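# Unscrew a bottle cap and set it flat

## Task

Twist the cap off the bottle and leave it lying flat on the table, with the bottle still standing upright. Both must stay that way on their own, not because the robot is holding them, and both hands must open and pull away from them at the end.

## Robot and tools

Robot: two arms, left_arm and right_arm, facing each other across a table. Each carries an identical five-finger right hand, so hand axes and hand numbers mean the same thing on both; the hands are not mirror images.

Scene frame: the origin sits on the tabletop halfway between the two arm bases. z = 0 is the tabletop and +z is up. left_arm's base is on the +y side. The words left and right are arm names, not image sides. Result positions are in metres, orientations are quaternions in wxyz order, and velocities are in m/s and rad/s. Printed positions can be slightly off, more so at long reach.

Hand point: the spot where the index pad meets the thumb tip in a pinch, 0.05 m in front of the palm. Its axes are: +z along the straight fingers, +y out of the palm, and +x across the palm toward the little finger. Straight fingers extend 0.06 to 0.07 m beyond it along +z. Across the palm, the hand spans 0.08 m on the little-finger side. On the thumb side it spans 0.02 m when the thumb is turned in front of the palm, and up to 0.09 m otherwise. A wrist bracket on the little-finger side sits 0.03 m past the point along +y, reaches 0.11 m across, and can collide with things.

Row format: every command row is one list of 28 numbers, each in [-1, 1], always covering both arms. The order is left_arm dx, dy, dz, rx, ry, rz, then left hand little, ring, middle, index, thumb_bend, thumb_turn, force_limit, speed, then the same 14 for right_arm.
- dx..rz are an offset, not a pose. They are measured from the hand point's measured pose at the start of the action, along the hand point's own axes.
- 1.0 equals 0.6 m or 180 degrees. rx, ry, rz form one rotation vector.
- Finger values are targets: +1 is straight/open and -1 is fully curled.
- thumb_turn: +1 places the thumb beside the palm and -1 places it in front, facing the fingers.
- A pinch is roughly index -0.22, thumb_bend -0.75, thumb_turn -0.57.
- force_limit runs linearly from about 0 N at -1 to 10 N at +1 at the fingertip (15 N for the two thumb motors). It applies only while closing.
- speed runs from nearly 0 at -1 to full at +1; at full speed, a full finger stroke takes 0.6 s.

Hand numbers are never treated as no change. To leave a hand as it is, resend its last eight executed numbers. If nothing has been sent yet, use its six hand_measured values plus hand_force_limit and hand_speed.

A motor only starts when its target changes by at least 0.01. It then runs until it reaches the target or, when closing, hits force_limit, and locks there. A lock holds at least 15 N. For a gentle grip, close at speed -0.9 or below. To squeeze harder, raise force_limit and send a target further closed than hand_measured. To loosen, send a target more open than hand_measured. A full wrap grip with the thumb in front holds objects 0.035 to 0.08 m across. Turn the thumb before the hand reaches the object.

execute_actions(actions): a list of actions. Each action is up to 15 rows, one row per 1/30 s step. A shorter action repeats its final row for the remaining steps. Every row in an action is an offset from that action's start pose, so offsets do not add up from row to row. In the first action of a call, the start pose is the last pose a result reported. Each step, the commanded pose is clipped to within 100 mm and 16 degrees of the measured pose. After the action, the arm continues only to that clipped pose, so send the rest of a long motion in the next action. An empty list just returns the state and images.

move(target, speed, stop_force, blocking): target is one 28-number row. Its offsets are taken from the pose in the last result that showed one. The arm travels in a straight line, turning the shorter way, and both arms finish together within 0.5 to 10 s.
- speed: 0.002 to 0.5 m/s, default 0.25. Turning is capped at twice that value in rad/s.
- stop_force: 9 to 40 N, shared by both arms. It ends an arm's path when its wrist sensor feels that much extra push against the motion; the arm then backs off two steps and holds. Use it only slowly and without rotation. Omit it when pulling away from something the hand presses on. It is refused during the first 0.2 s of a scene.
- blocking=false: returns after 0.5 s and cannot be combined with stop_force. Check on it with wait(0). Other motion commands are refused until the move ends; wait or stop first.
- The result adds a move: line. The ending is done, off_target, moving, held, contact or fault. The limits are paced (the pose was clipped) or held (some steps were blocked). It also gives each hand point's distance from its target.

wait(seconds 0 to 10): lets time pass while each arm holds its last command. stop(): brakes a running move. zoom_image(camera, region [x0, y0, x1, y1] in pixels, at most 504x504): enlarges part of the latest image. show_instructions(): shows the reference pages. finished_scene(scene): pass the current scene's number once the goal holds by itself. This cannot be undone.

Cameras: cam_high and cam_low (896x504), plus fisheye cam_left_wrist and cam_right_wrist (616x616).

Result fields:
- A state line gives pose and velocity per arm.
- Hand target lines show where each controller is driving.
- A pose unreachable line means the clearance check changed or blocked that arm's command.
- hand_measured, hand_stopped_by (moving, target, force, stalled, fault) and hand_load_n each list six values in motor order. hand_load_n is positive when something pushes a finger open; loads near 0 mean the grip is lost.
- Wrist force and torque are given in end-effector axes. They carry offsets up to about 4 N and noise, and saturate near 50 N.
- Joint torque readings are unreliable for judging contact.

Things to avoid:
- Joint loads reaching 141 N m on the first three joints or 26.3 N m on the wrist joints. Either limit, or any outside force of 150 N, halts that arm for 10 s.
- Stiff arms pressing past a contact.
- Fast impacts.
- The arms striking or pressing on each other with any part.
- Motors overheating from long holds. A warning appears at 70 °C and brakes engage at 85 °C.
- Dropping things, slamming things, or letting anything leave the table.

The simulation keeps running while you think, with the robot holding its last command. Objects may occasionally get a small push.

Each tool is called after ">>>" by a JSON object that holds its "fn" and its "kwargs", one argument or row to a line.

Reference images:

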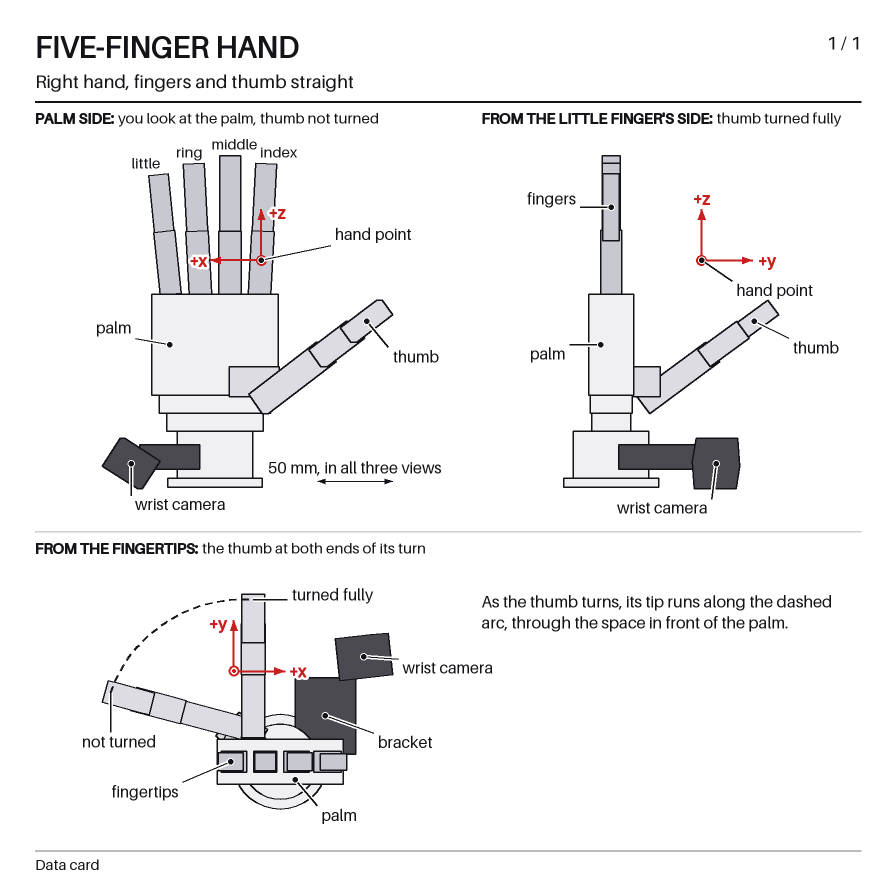

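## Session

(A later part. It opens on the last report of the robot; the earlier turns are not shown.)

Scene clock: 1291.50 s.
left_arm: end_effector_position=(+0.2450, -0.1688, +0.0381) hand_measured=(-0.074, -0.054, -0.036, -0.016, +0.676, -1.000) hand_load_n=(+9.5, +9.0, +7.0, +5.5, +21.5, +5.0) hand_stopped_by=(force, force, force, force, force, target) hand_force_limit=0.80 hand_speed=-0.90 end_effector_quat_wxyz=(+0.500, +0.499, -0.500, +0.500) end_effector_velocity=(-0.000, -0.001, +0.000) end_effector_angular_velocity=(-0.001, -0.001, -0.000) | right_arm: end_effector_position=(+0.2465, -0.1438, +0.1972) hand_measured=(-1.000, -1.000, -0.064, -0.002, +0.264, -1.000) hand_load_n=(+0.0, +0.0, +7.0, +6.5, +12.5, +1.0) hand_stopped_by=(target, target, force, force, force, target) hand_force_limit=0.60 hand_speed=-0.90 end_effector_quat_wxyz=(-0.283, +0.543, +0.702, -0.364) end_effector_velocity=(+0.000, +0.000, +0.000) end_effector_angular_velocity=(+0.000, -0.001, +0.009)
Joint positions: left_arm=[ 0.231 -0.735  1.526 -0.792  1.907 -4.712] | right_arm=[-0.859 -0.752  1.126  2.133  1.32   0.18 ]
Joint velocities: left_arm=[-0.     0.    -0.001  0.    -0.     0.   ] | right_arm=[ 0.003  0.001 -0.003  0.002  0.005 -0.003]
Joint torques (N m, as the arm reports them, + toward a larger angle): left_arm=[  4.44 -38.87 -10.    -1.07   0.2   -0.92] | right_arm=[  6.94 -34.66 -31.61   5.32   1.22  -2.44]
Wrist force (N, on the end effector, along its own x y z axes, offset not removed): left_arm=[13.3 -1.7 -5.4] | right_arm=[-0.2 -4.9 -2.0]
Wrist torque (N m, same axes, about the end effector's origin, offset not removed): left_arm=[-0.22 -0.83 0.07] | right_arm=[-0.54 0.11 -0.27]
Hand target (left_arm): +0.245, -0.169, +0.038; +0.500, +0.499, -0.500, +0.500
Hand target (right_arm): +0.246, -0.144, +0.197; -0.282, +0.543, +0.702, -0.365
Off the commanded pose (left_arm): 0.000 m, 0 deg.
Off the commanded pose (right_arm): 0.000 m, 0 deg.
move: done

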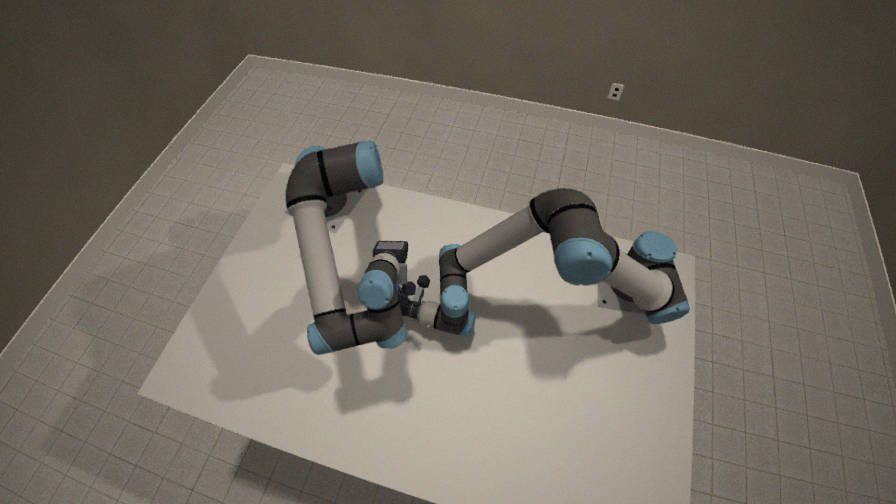

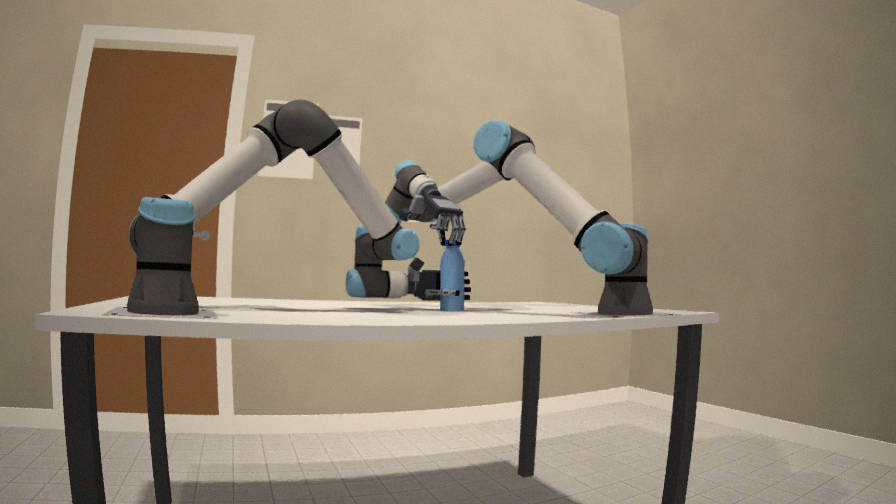

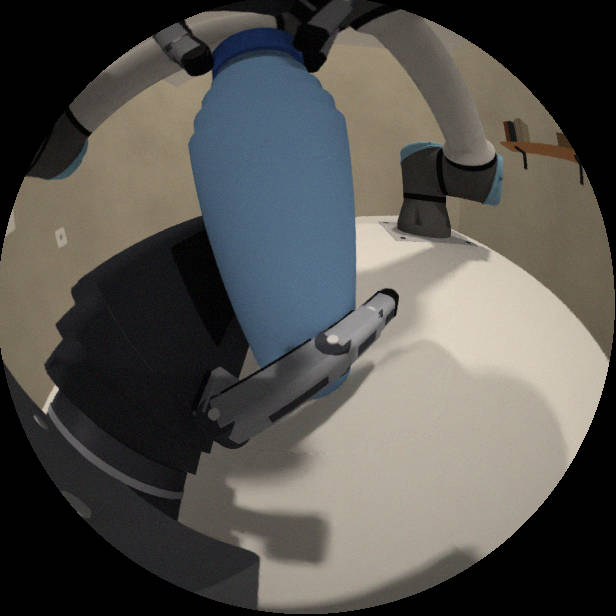

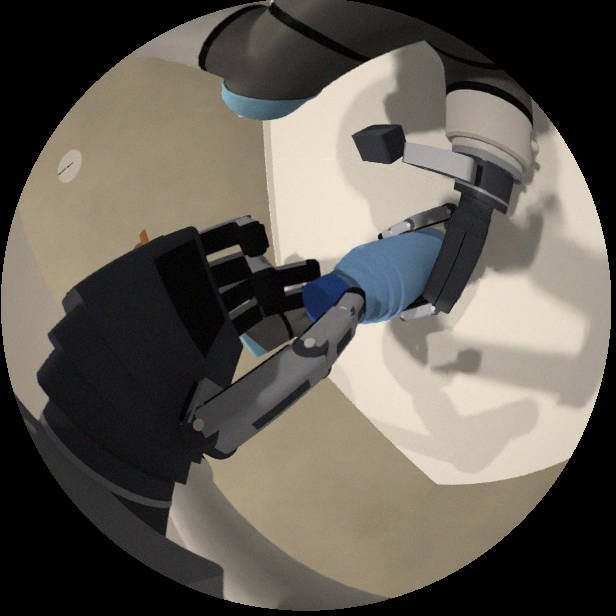

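I'll check the current state first.

>>> {"fn": "execute_actions", "kwargs": {
  "actions": []
}}

Scene clock: 1328.93 s.
left_arm: end_effector_position=(+0.2450, -0.1688, +0.0381) hand_measured=(-0.074, -0.054, -0.036, -0.016, +0.676, -1.000) hand_load_n=(+9.5, +9.0, +7.0, +5.5, +21.5, +5.0) hand_stopped_by=(force, force, force, force, force, target) hand_force_limit=0.80 hand_speed=-0.90 end_effector_quat_wxyz=(+0.500, +0.499, -0.500, +0.500) end_effector_velocity=(-0.000, -0.001, +0.001) end_effector_angular_velocity=(-0.002, -0.000, -0.000) | right_arm: end_effector_position=(+0.2465, -0.1438, +0.1972) hand_measured=(-1.000, -1.000, -0.064, -0.002, +0.264, -1.000) hand_load_n=(+0.0, +0.0, +7.0, +6.5, +12.5, +1.0) hand_stopped_by=(target, target, force, force, force, target) hand_force_limit=0.60 hand_speed=-0.90 end_effector_quat_wxyz=(-0.282, +0.543, +0.702, -0.365) end_effector_velocity=(-0.000, +0.000, +0.000) end_effector_angular_velocity=(+0.001, +0.001, -0.001)
Joint positions: left_arm=[ 0.231 -0.735  1.526 -0.792  1.907 -4.712] | right_arm=[-0.859 -0.752  1.125  2.134  1.321  0.179]
Joint velocities: left_arm=[-0.    -0.    -0.001 -0.001 -0.    -0.001] | right_arm=[-0.    -0.    -0.     0.    -0.001 -0.001]
Joint torques (N m, as the arm reports them, + toward a larger angle): left_arm=[  3.95 -39.41 -10.28  -1.09   0.22  -0.95] | right_arm=[  7.93 -36.76 -30.32   5.24   1.13  -2.74]
Wrist force (N, on the end effector, along its own x y z axes, offset not removed): left_arm=[11.1 -0.1 -5.5] | right_arm=[-2.4 -5.2 -2.3]
Wrist torque (N m, same axes, about the end effector's origin, offset not removed): left_arm=[0.08 -0.60 -0.07] | right_arm=[-0.56 0.52 -0.36]
Hand target (left_arm): +0.245, -0.169, +0.038; +0.500, +0.499, -0.500, +0.500
Hand target (right_arm): +0.246, -0.144, +0.197; -0.282, +0.543, +0.702, -0.365
Off the commanded pose (left_arm): 0.000 m, 0 deg.
Off the commanded pose (right_arm): 0.000 m, 0 deg.

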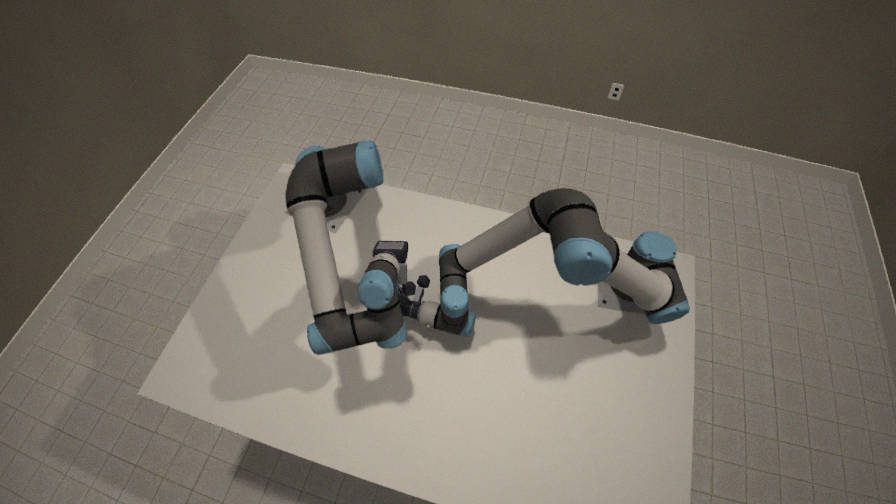

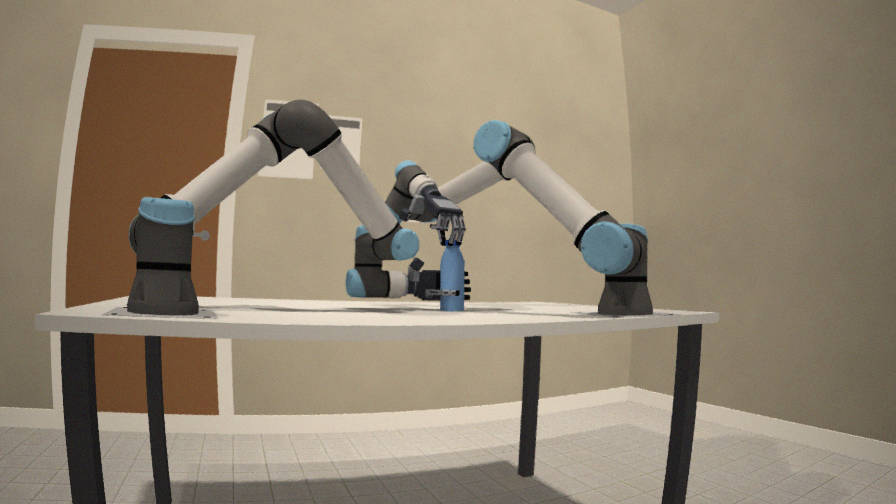

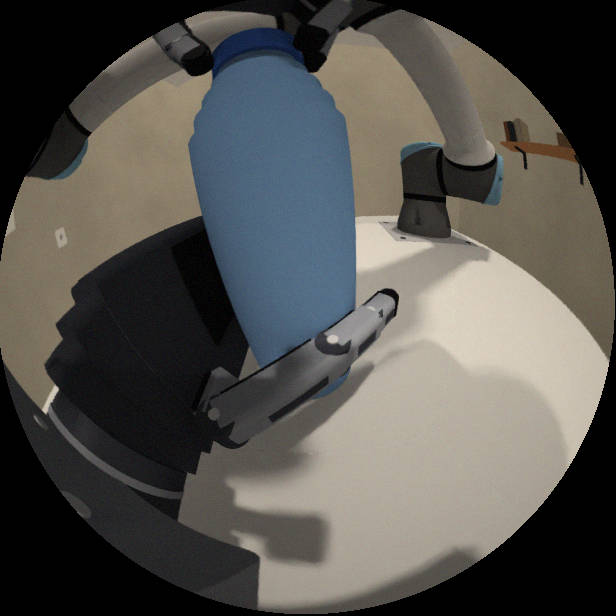

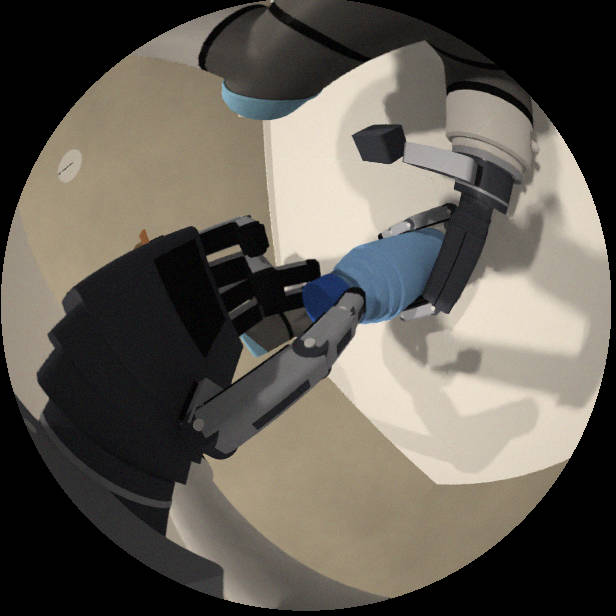

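>>> {"fn": "move", "kwargs": {
  "target": [0,0,0,0,0,0,-0.85,-0.85,-0.85,-0.85,-0.8,-1,0.8,-0.9, 0,-0.00205,-0.00143,0,0,0,-1,-1,-0.6,-0.5,-0.5,-1,0.6,-0.9],
  "speed": 0.01
}}

Scene clock: 1338.93 s.
left_arm: end_effector_position=(+0.2450, -0.1688, +0.0381) hand_measured=(-0.074, -0.054, -0.036, -0.016, +0.676, -1.000) hand_load_n=(+9.5, +9.0, +7.0, +5.5, +21.5, +5.0) hand_stopped_by=(force, force, force, force, force, target) hand_force_limit=0.80 hand_speed=-0.90 end_effector_quat_wxyz=(+0.500, +0.499, -0.500, +0.500) end_effector_velocity=(+0.000, +0.001, -0.001) end_effector_angular_velocity=(+0.003, +0.001, +0.001) | right_arm: end_effector_position=(+0.2465, -0.1438, +0.1986) hand_measured=(-1.000, -1.000, -0.064, -0.002, +0.264, -1.000) hand_load_n=(+0.0, +0.0, +7.0, +6.5, +12.5, +1.0) hand_stopped_by=(target, target, force, force, force, target) hand_force_limit=0.60 hand_speed=-0.90 end_effector_quat_wxyz=(-0.282, +0.543, +0.702, -0.365) end_effector_velocity=(+0.000, -0.000, +0.001) end_effector_angular_velocity=(-0.001, -0.002, +0.001)
Joint positions: left_arm=[ 0.231 -0.735  1.526 -0.792  1.907 -4.712] | right_arm=[-0.859 -0.754  1.124  2.136  1.321  0.179]
Joint velocities: left_arm=[ 0.001  0.     0.002  0.001 -0.    -0.   ] | right_arm=[ 0.    -0.001 -0.002  0.001  0.001  0.001]
Joint torques (N m, as the arm reports them, + toward a larger angle): left_arm=[  4.06 -38.99  -9.89  -1.08   0.15  -1.12] | right_arm=[  7.4  -60.08 -30.1    5.47   0.89  -2.33]
Wrist force (N, on the end effector, along its own x y z axes, offset not removed): left_arm=[8.8 2.1 -3.1] | right_arm=[0.6 -1.2 -1.6]
Wrist torque (N m, same axes, about the end effector's origin, offset not removed): left_arm=[0.18 -0.34 -0.16] | right_arm=[-0.16 0.07 -0.10]
Hand target (left_arm): +0.245, -0.169, +0.038; +0.500, +0.499, -0.500, +0.500
Hand target (right_arm): +0.246, -0.144, +0.199; -0.282, +0.543, +0.702, -0.365
Off the commanded pose (left_arm): 0.000 m, 0 deg.
Off the commanded pose (right_arm): 0.000 m, 0 deg.
move: done

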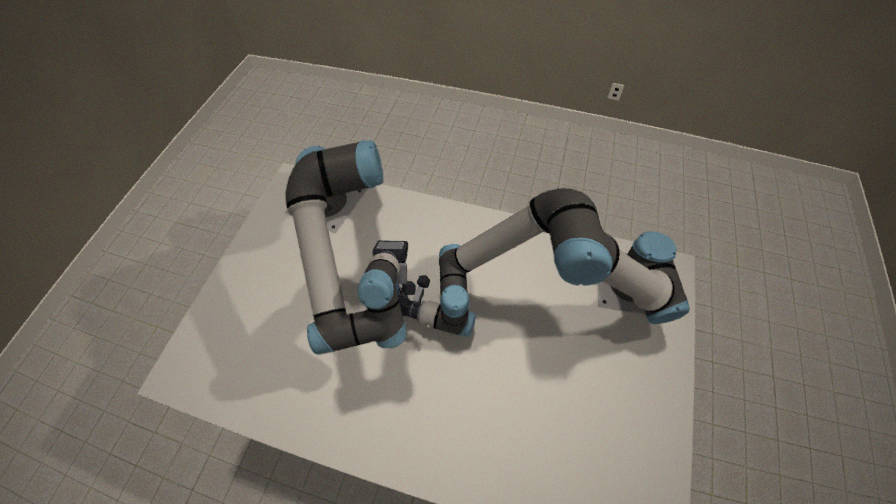

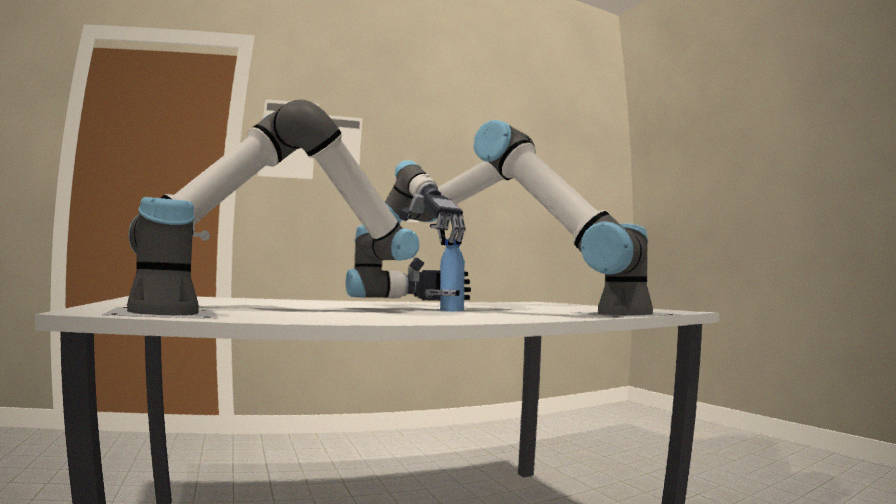

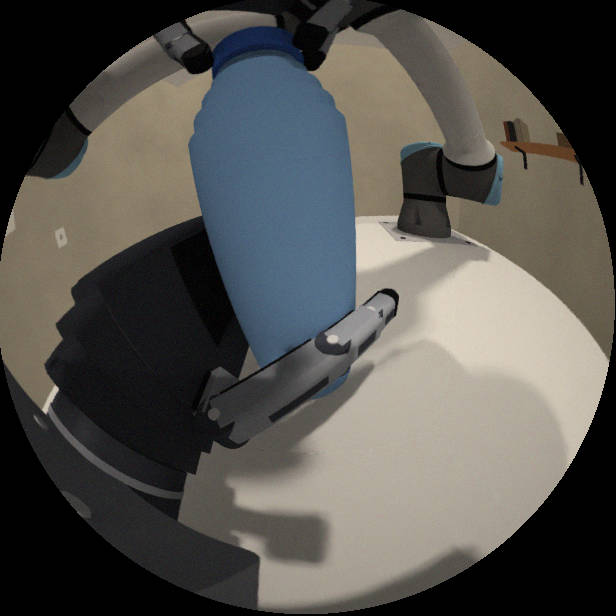

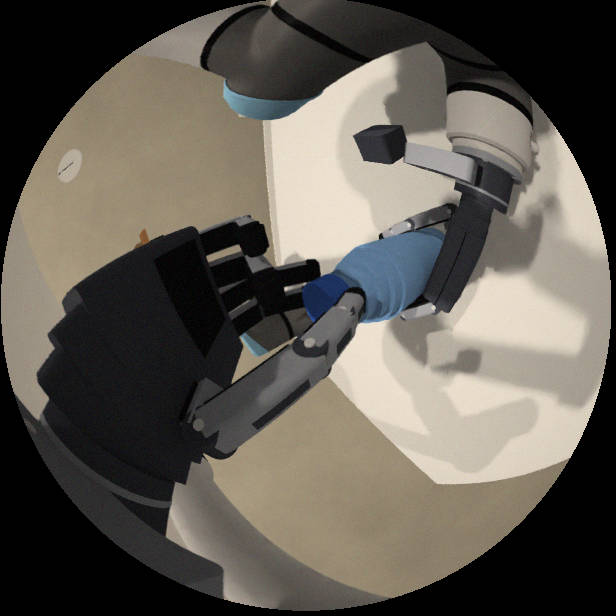

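The force stayed near zero on that lift, so the cap may be free. I'll lift a bit further to confirm.

>>> {"fn": "move", "kwargs": {
  "target": [0,0,0,0,0,0,-0.85,-0.85,-0.85,-0.85,-0.8,-1,0.8,-0.9, 0,-0.00683,-0.00478,0,0,0,-1,-1,-0.6,-0.5,-0.5,-1,0.6,-0.9],
  "speed": 0.015
}}

>>> {"fn": "zoom_image", "kwargs": {
  "camera": "cam_low",
  "region": [410, 200, 500, 270]
}}

Scene clock: 1346.50 s.
left_arm: end_effector_position=(+0.2450, -0.1688, +0.0381) hand_measured=(-0.074, -0.054, -0.036, -0.016, +0.676, -1.000) hand_load_n=(+9.5, +9.0, +7.0, +5.5, +21.5, +5.0) hand_stopped_by=(force, force, force, force, force, target) hand_force_limit=0.80 hand_speed=-0.90 end_effector_quat_wxyz=(+0.500, +0.499, -0.500, +0.500) end_effector_velocity=(-0.001, +0.001, -0.001) end_effector_angular_velocity=(+0.003, +0.000, -0.001) | right_arm: end_effector_position=(+0.2465, -0.1438, +0.2034) hand_measured=(-1.000, -1.000, -0.064, -0.002, +0.264, -1.000) hand_load_n=(+0.0, +0.0, +7.0, +6.5, +12.5, +1.0) hand_stopped_by=(target, target, force, force, force, target) hand_force_limit=0.60 hand_speed=-0.90 end_effector_quat_wxyz=(-0.282, +0.543, +0.702, -0.365) end_effector_velocity=(+0.000, +0.000, +0.002) end_effector_angular_velocity=(+0.000, -0.000, +0.000)
Joint positions: left_arm=[ 0.231 -0.735  1.526 -0.792  1.907 -4.712] | right_arm=[-0.859 -0.758  1.119  2.146  1.321  0.179]
Joint velocities: left_arm=[-0.001  0.     0.002  0.001 -0.     0.001] | right_arm=[-0.    -0.002 -0.002  0.004  0.    -0.001]
Joint torques (N m, as the arm reports them, + toward a larger angle): left_arm=[  4.04 -39.17 -10.3   -1.06   0.24  -1.01] | right_arm=[  7.68 -58.84 -31.43   5.1   -0.41  -1.53]
Wrist force (N, on the end effector, along its own x y z axes, offset not removed): left_arm=[10.8 -0.9 -1.6] | right_arm=[-0.5 -1.6 -2.7]
Wrist torque (N m, same axes, about the end effector's origin, offset not removed): left_arm=[0.01 -0.71 0.11] | right_arm=[0.06 0.11 -0.21]
Hand target (left_arm): +0.245, -0.169, +0.038; +0.500, +0.499, -0.500, +0.500
Hand target (right_arm): +0.246, -0.144, +0.204; -0.282, +0.543, +0.702, -0.365
Off the commanded pose (left_arm): 0.000 m, 0 deg.
Off the commanded pose (right_arm): 0.000 m, 0 deg.
move: done

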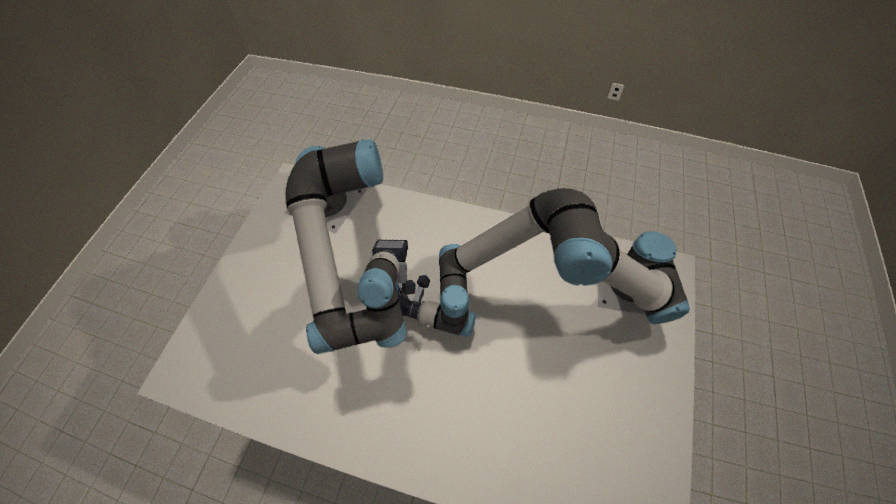

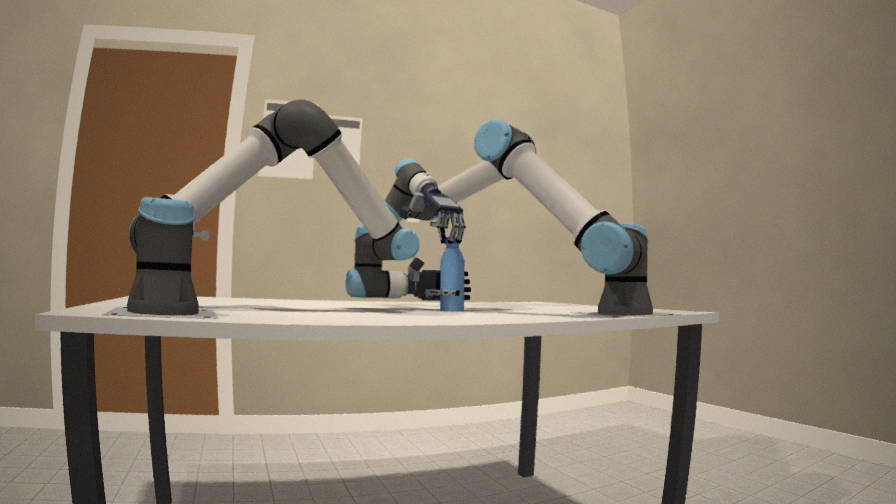

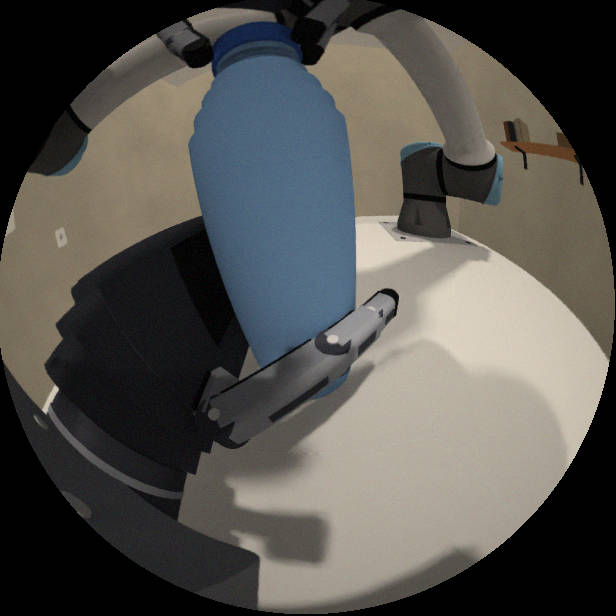

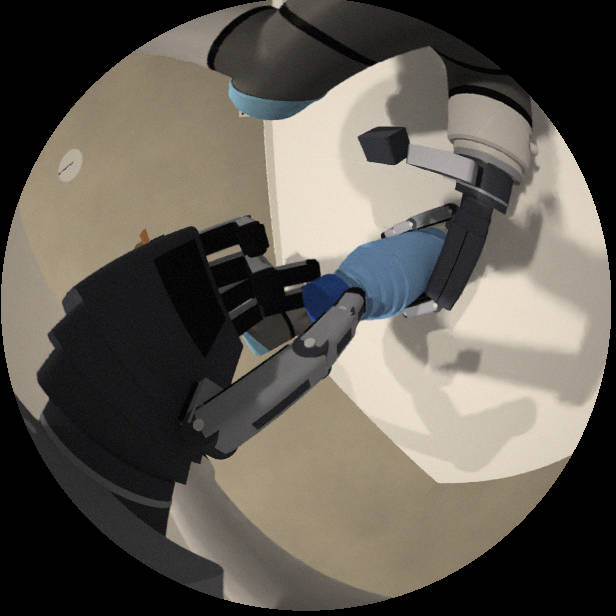

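Region (410, 200, 500, 270) of cam_low's 896x504 image, scaled by 5.600, with more detail than that image has.

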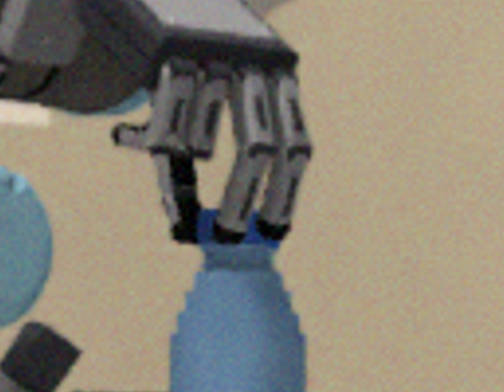

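The cap is free of the thread. Lifting it clear of the neck.

>>> {"fn": "move", "kwargs": {
  "target": [0,0,0,0,0,0,-0.85,-0.85,-0.85,-0.85,-0.8,-1,0.8,-0.9, 0,-0.04506,-0.03155,0,0,0,-1,-1,-0.6,-0.5,-0.5,-1,0.6,-0.9],
  "speed": 0.06
}}

Scene clock: 1451.10 s.
left_arm: end_effector_position=(+0.2450, -0.1688, +0.0381) hand_measured=(-0.074, -0.054, -0.036, -0.016, +0.676, -1.000) hand_load_n=(+9.5, +9.0, +7.0, +5.5, +21.5, +5.0) hand_stopped_by=(force, force, force, force, force, target) hand_force_limit=0.80 hand_speed=-0.90 end_effector_quat_wxyz=(+0.500, +0.499, -0.500, +0.500) end_effector_velocity=(-0.000, -0.001, +0.001) end_effector_angular_velocity=(-0.002, -0.002, -0.001) | right_arm: end_effector_position=(+0.2465, -0.1438, +0.2362) hand_measured=(-1.000, -1.000, -0.064, -0.002, +0.264, -1.000) hand_load_n=(+0.0, +0.0, +7.0, +6.5, +12.5, +1.0) hand_stopped_by=(target, target, force, force, force, target) hand_force_limit=0.60 hand_speed=-0.90 end_effector_quat_wxyz=(-0.282, +0.543, +0.702, -0.365) end_effector_velocity=(+0.000, +0.000, +0.002) end_effector_angular_velocity=(+0.000, -0.001, +0.000)
Joint positions: left_arm=[ 0.231 -0.735  1.526 -0.792  1.907 -4.712] | right_arm=[-0.859 -0.786  1.082  2.211  1.321  0.179]
Joint velocities: left_arm=[-0.001  0.    -0.002 -0.001  0.     0.001] | right_arm=[ 0.    -0.002 -0.004  0.005  0.     0.   ]
Joint torques (N m, as the arm reports them, + toward a larger angle): left_arm=[  4.26 -39.    -9.23  -1.06   0.2   -1.02] | right_arm=[  7.15 -59.27 -30.93   5.33  -1.48   0.18]
Wrist force (N, on the end effector, along its own x y z axes, offset not removed): left_arm=[8.3 1.0 -6.8] | right_arm=[1.5 -4.0 -1.5]
Wrist torque (N m, same axes, about the end effector's origin, offset not removed): left_arm=[0.52 -0.08 -0.09] | right_arm=[-0.45 -0.08 -0.04]
Hand target (left_arm): +0.245, -0.169, +0.038; +0.500, +0.499, -0.500, +0.500
Hand target (right_arm): +0.246, -0.144, +0.236; -0.282, +0.543, +0.702, -0.365
Off the commanded pose (left_arm): 0.000 m, 0 deg.
Off the commanded pose (right_arm): 0.000 m, 0 deg.
move: done

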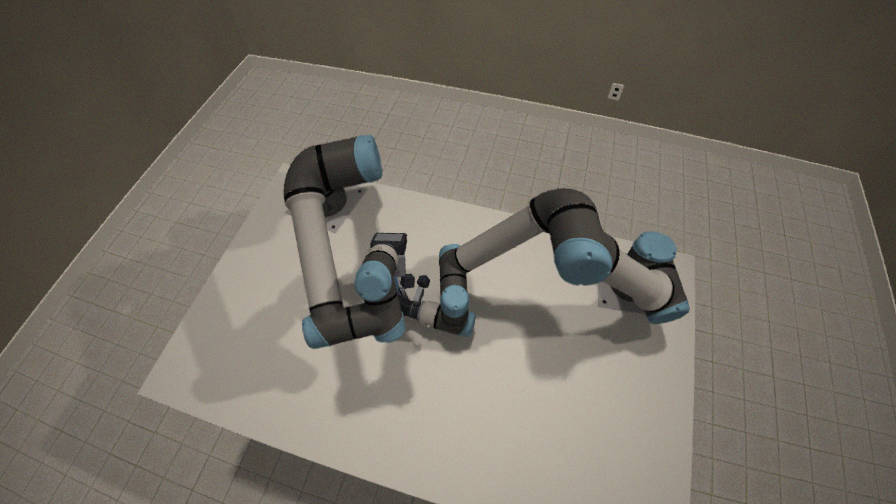

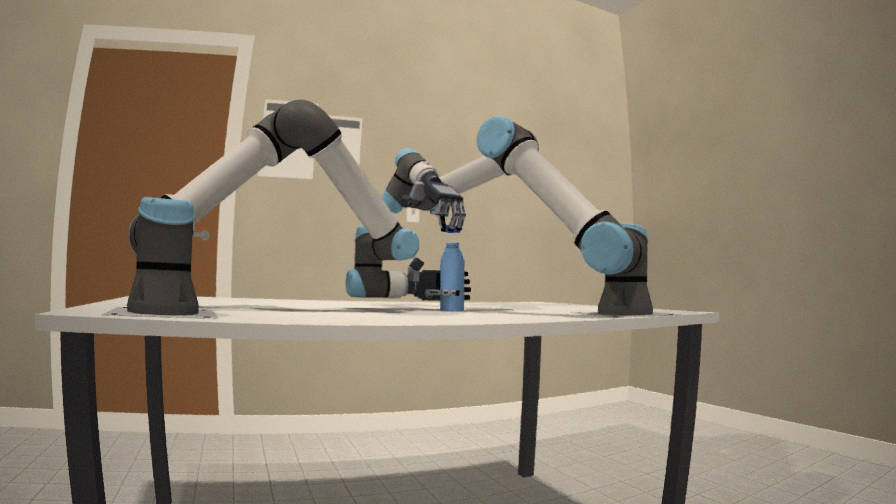

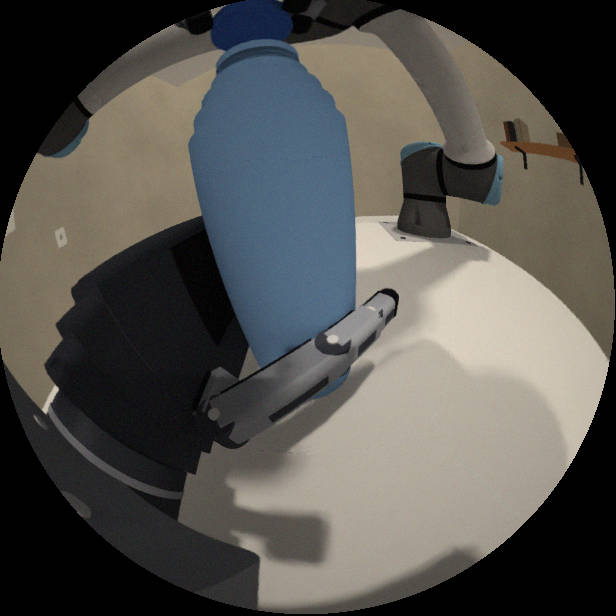

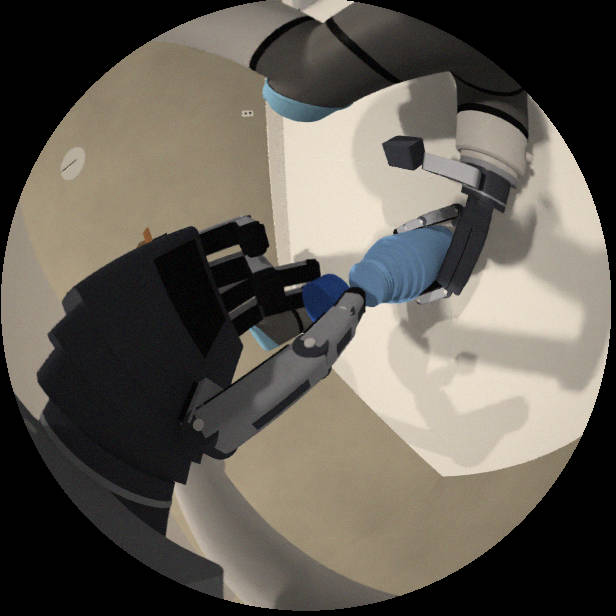

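>>> {"fn": "move", "kwargs": {
  "target": [0,0,0,0,0,0,1,1,1,1,1,-1,0.8,0.2, -0.2430,0.0480,0.1058,0,0,0,-1,-1,-0.6,-0.5,-0.5,-1,0.6,-0.9],
  "speed": 0.2
}}

Scene clock: 1529.73 s.
left_arm: end_effector_position=(+0.2450, -0.1688, +0.0380) hand_measured=(+1.000, +1.000, +1.000, +1.000, +1.000, -1.000) hand_load_n=(+0.0, +0.0, +0.0, +0.0, +0.0, +0.0) hand_stopped_by=(target, target, target, target, target, target) hand_force_limit=0.80 hand_speed=0.20 end_effector_quat_wxyz=(+0.500, +0.499, -0.500, +0.500) end_effector_velocity=(+0.001, -0.000, +0.001) end_effector_angular_velocity=(-0.000, +0.000, +0.001) | right_arm: end_effector_position=(+0.2490, -0.2937, +0.1764) hand_measured=(-1.000, -1.000, -0.064, -0.002, +0.264, -1.000) hand_load_n=(+0.0, +0.0, +7.0, +6.5, +12.5, +1.0) hand_stopped_by=(target, target, force, force, force, target) hand_force_limit=0.60 hand_speed=-0.90 end_effector_quat_wxyz=(-0.282, +0.543, +0.702, -0.365) end_effector_velocity=(+0.000, -0.002, -0.000) end_effector_angular_velocity=(+0.001, -0.001, +0.000)
Joint positions: left_arm=[ 0.231 -0.735  1.526 -0.792  1.907 -4.712] | right_arm=[-1.1   -0.935  1.519  1.943  1.517  0.038]
Joint velocities: left_arm=[ 0.001  0.    -0.002  0.001 -0.    -0.   ] | right_arm=[-0.004 -0.002  0.004 -0.003  0.003 -0.003]
Joint torques (N m, as the arm reports them, + toward a larger angle): left_arm=[  4.01 -40.18 -20.52  -1.16   0.04  -1.07] | right_arm=[ -7.48 -52.06  -2.34   0.04   1.61  -2.19]
Wrist force (N, on the end effector, along its own x y z axes, offset not removed): left_arm=[-2.1 4.8 -1.4] | right_arm=[-0.6 -4.2 -3.5]
Wrist torque (N m, same axes, about the end effector's origin, offset not removed): left_arm=[0.69 0.28 0.18] | right_arm=[-0.38 0.22 -0.35]
Hand target (left_arm): +0.245, -0.169, +0.038; +0.500, +0.499, -0.500, +0.500
Hand target (right_arm): +0.249, -0.294, +0.176; -0.282, +0.543, +0.702, -0.365
Off the commanded pose (left_arm): 0.000 m, 0 deg.
Off the commanded pose (right_arm): 0.000 m, 0 deg.
move: done

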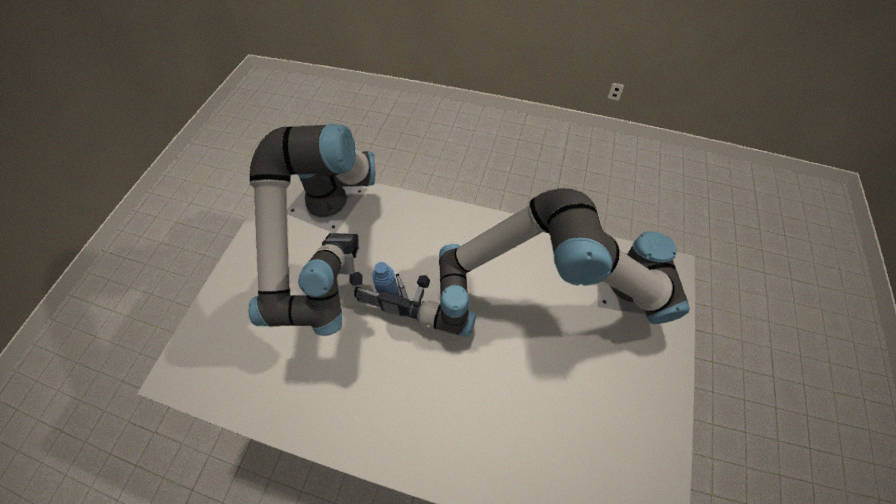

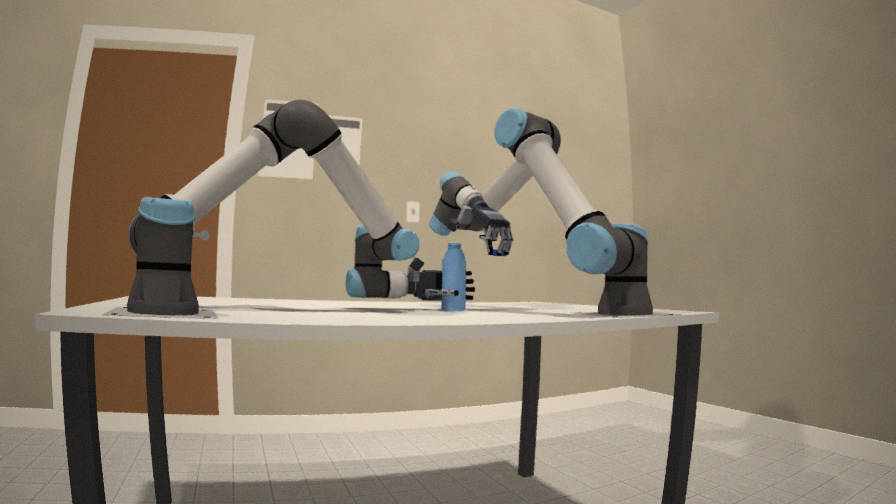

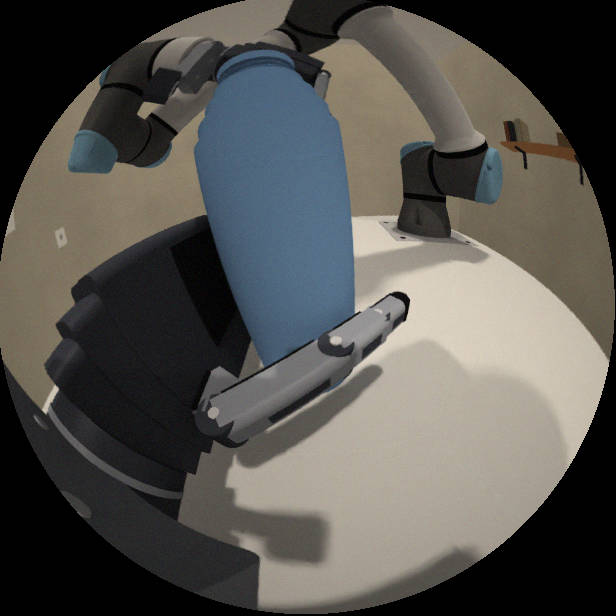

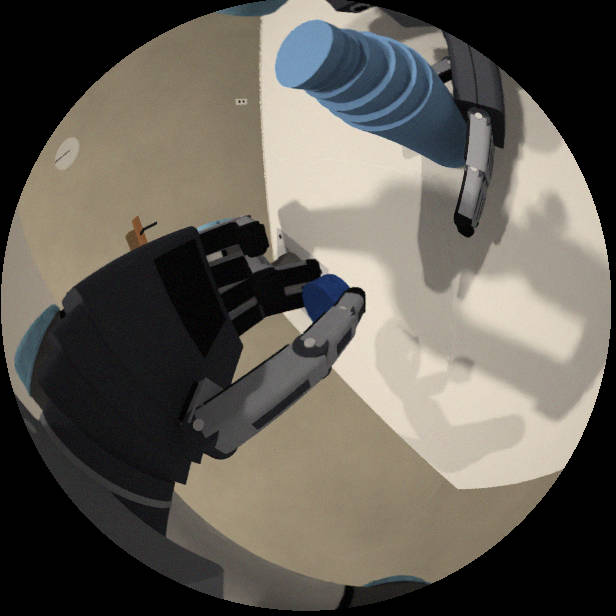

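>>> {"fn": "move", "kwargs": {
  "target": [0.06,-0.05,-0.3333,0,0,0,1,1,1,1,1,-1,0.8,0.2, -0.1072,0.1639,0.1477,0,0,0,-1,-1,-0.6,-0.5,-0.5,-1,0.6,-0.9],
  "speed": 0.2
}}

>>> {"fn": "zoom_image", "kwargs": {
  "camera": "cam_low",
  "region": [430, 220, 590, 330]
}}

Scene clock: 1565.70 s.
left_arm: end_effector_position=(+0.2754, +0.0309, +0.0740) hand_measured=(+1.000, +1.000, +1.000, +1.000, +1.000, -1.000) hand_load_n=(+0.0, +0.0, +0.0, +0.0, +0.0, +0.0) hand_stopped_by=(target, target, target, target, target, target) hand_force_limit=0.80 hand_speed=0.20 end_effector_quat_wxyz=(+0.500, +0.499, -0.500, +0.500) end_effector_velocity=(+0.001, +0.002, +0.000) end_effector_angular_velocity=(+0.000, +0.001, +0.000) | right_arm: end_effector_position=(+0.2496, -0.3602, +0.0451) hand_measured=(-1.000, -1.000, -0.064, -0.002, +0.264, -1.000) hand_load_n=(+0.0, +0.0, +7.0, +6.5, +12.5, +1.0) hand_stopped_by=(target, target, force, force, force, target) hand_force_limit=0.60 hand_speed=-0.90 end_effector_quat_wxyz=(-0.282, +0.543, +0.702, -0.365) end_effector_velocity=(+0.000, -0.001, -0.001) end_effector_angular_velocity=(+0.000, -0.001, +0.000)
Joint positions: left_arm=[ 0.448 -1.016  1.967 -0.952  2.124 -4.712] | right_arm=[-1.227 -0.784  1.679  1.633  1.621 -0.036]
Joint velocities: left_arm=[ 0.003 -0.003  0.003  0.     0.003 -0.001] | right_arm=[-0.001  0.002 -0.    -0.003  0.001 -0.001]
Joint torques (N m, as the arm reports them, + toward a larger angle): left_arm=[ 11.86 -38.56  -9.2   -3.54   1.96  -2.12] | right_arm=[ -4.33 -30.47   2.66   0.03   1.56  -2.46]
Wrist force (N, on the end effector, along its own x y z axes, offset not removed): left_arm=[-2.8 -1.5 2.6] | right_arm=[-0.5 -4.8 -2.3]
Wrist torque (N m, same axes, about the end effector's origin, offset not removed): left_arm=[-0.52 0.41 -0.11] | right_arm=[-0.47 0.28 -0.27]
Hand target (left_arm): +0.275, +0.031, +0.074; +0.500, +0.499, -0.500, +0.500
Hand target (right_arm): +0.250, -0.360, +0.045; -0.282, +0.543, +0.702, -0.365
Off the commanded pose (left_arm): 0.000 m, 0 deg.
Off the commanded pose (right_arm): 0.000 m, 0 deg.
move: done

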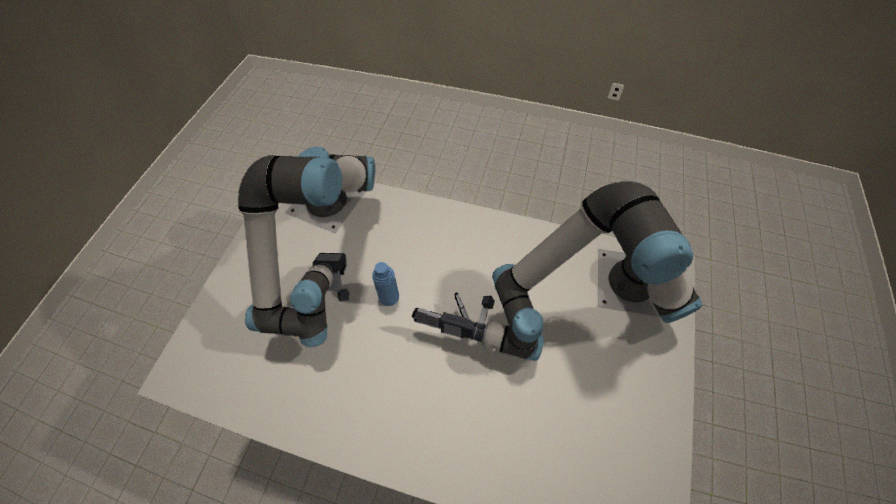

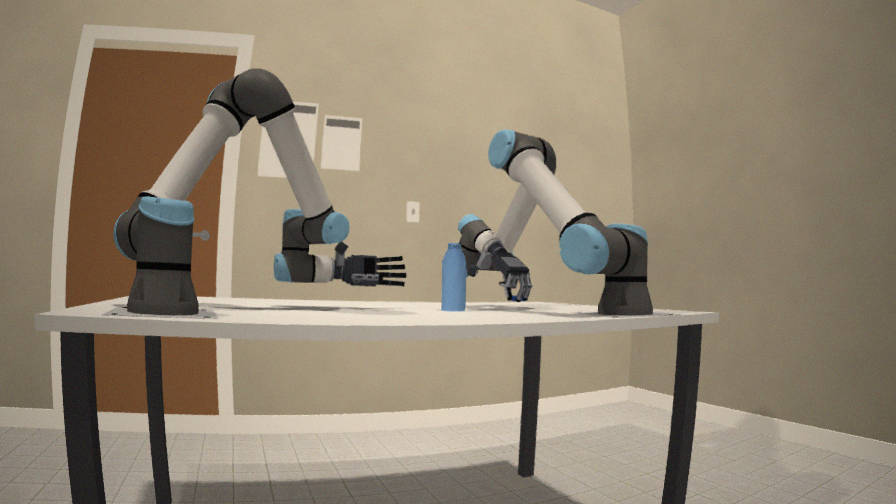

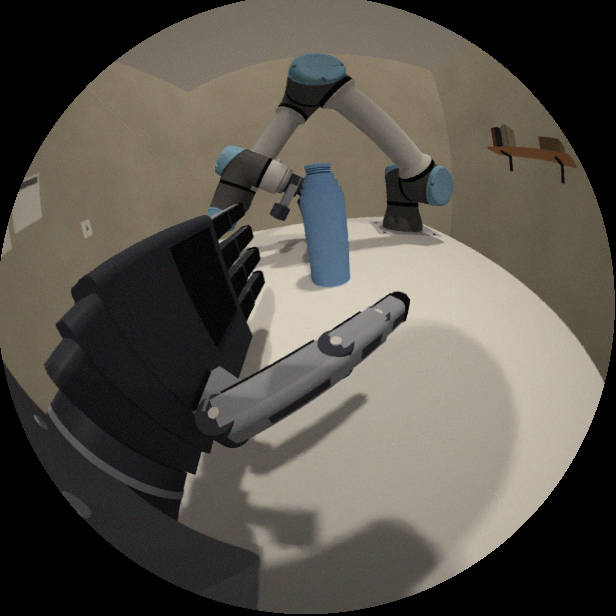

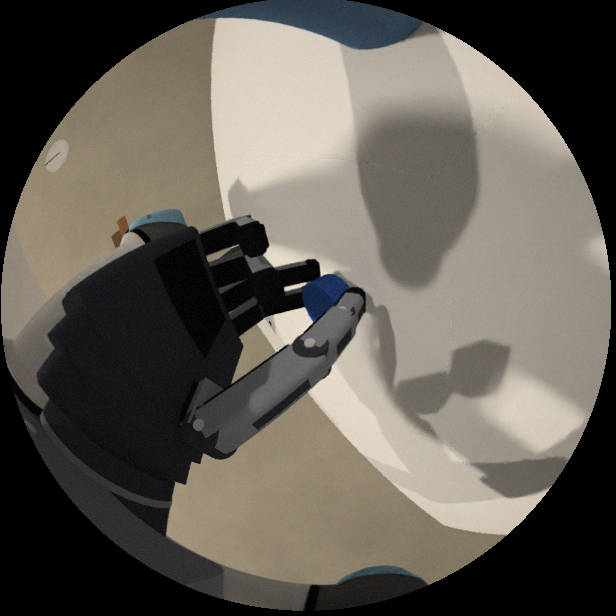

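Region (430, 220, 590, 330) of cam_low's 896x504 image, scaled by 3.150, with more detail than that image has; it fills the top 346 rows of this view, and the rest is white.

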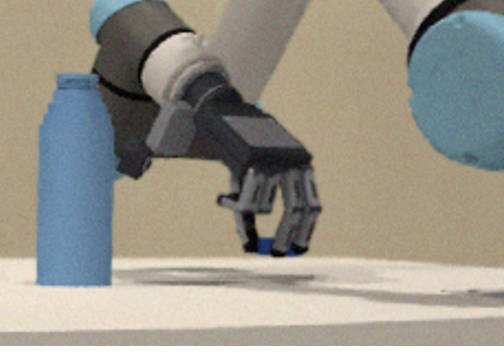

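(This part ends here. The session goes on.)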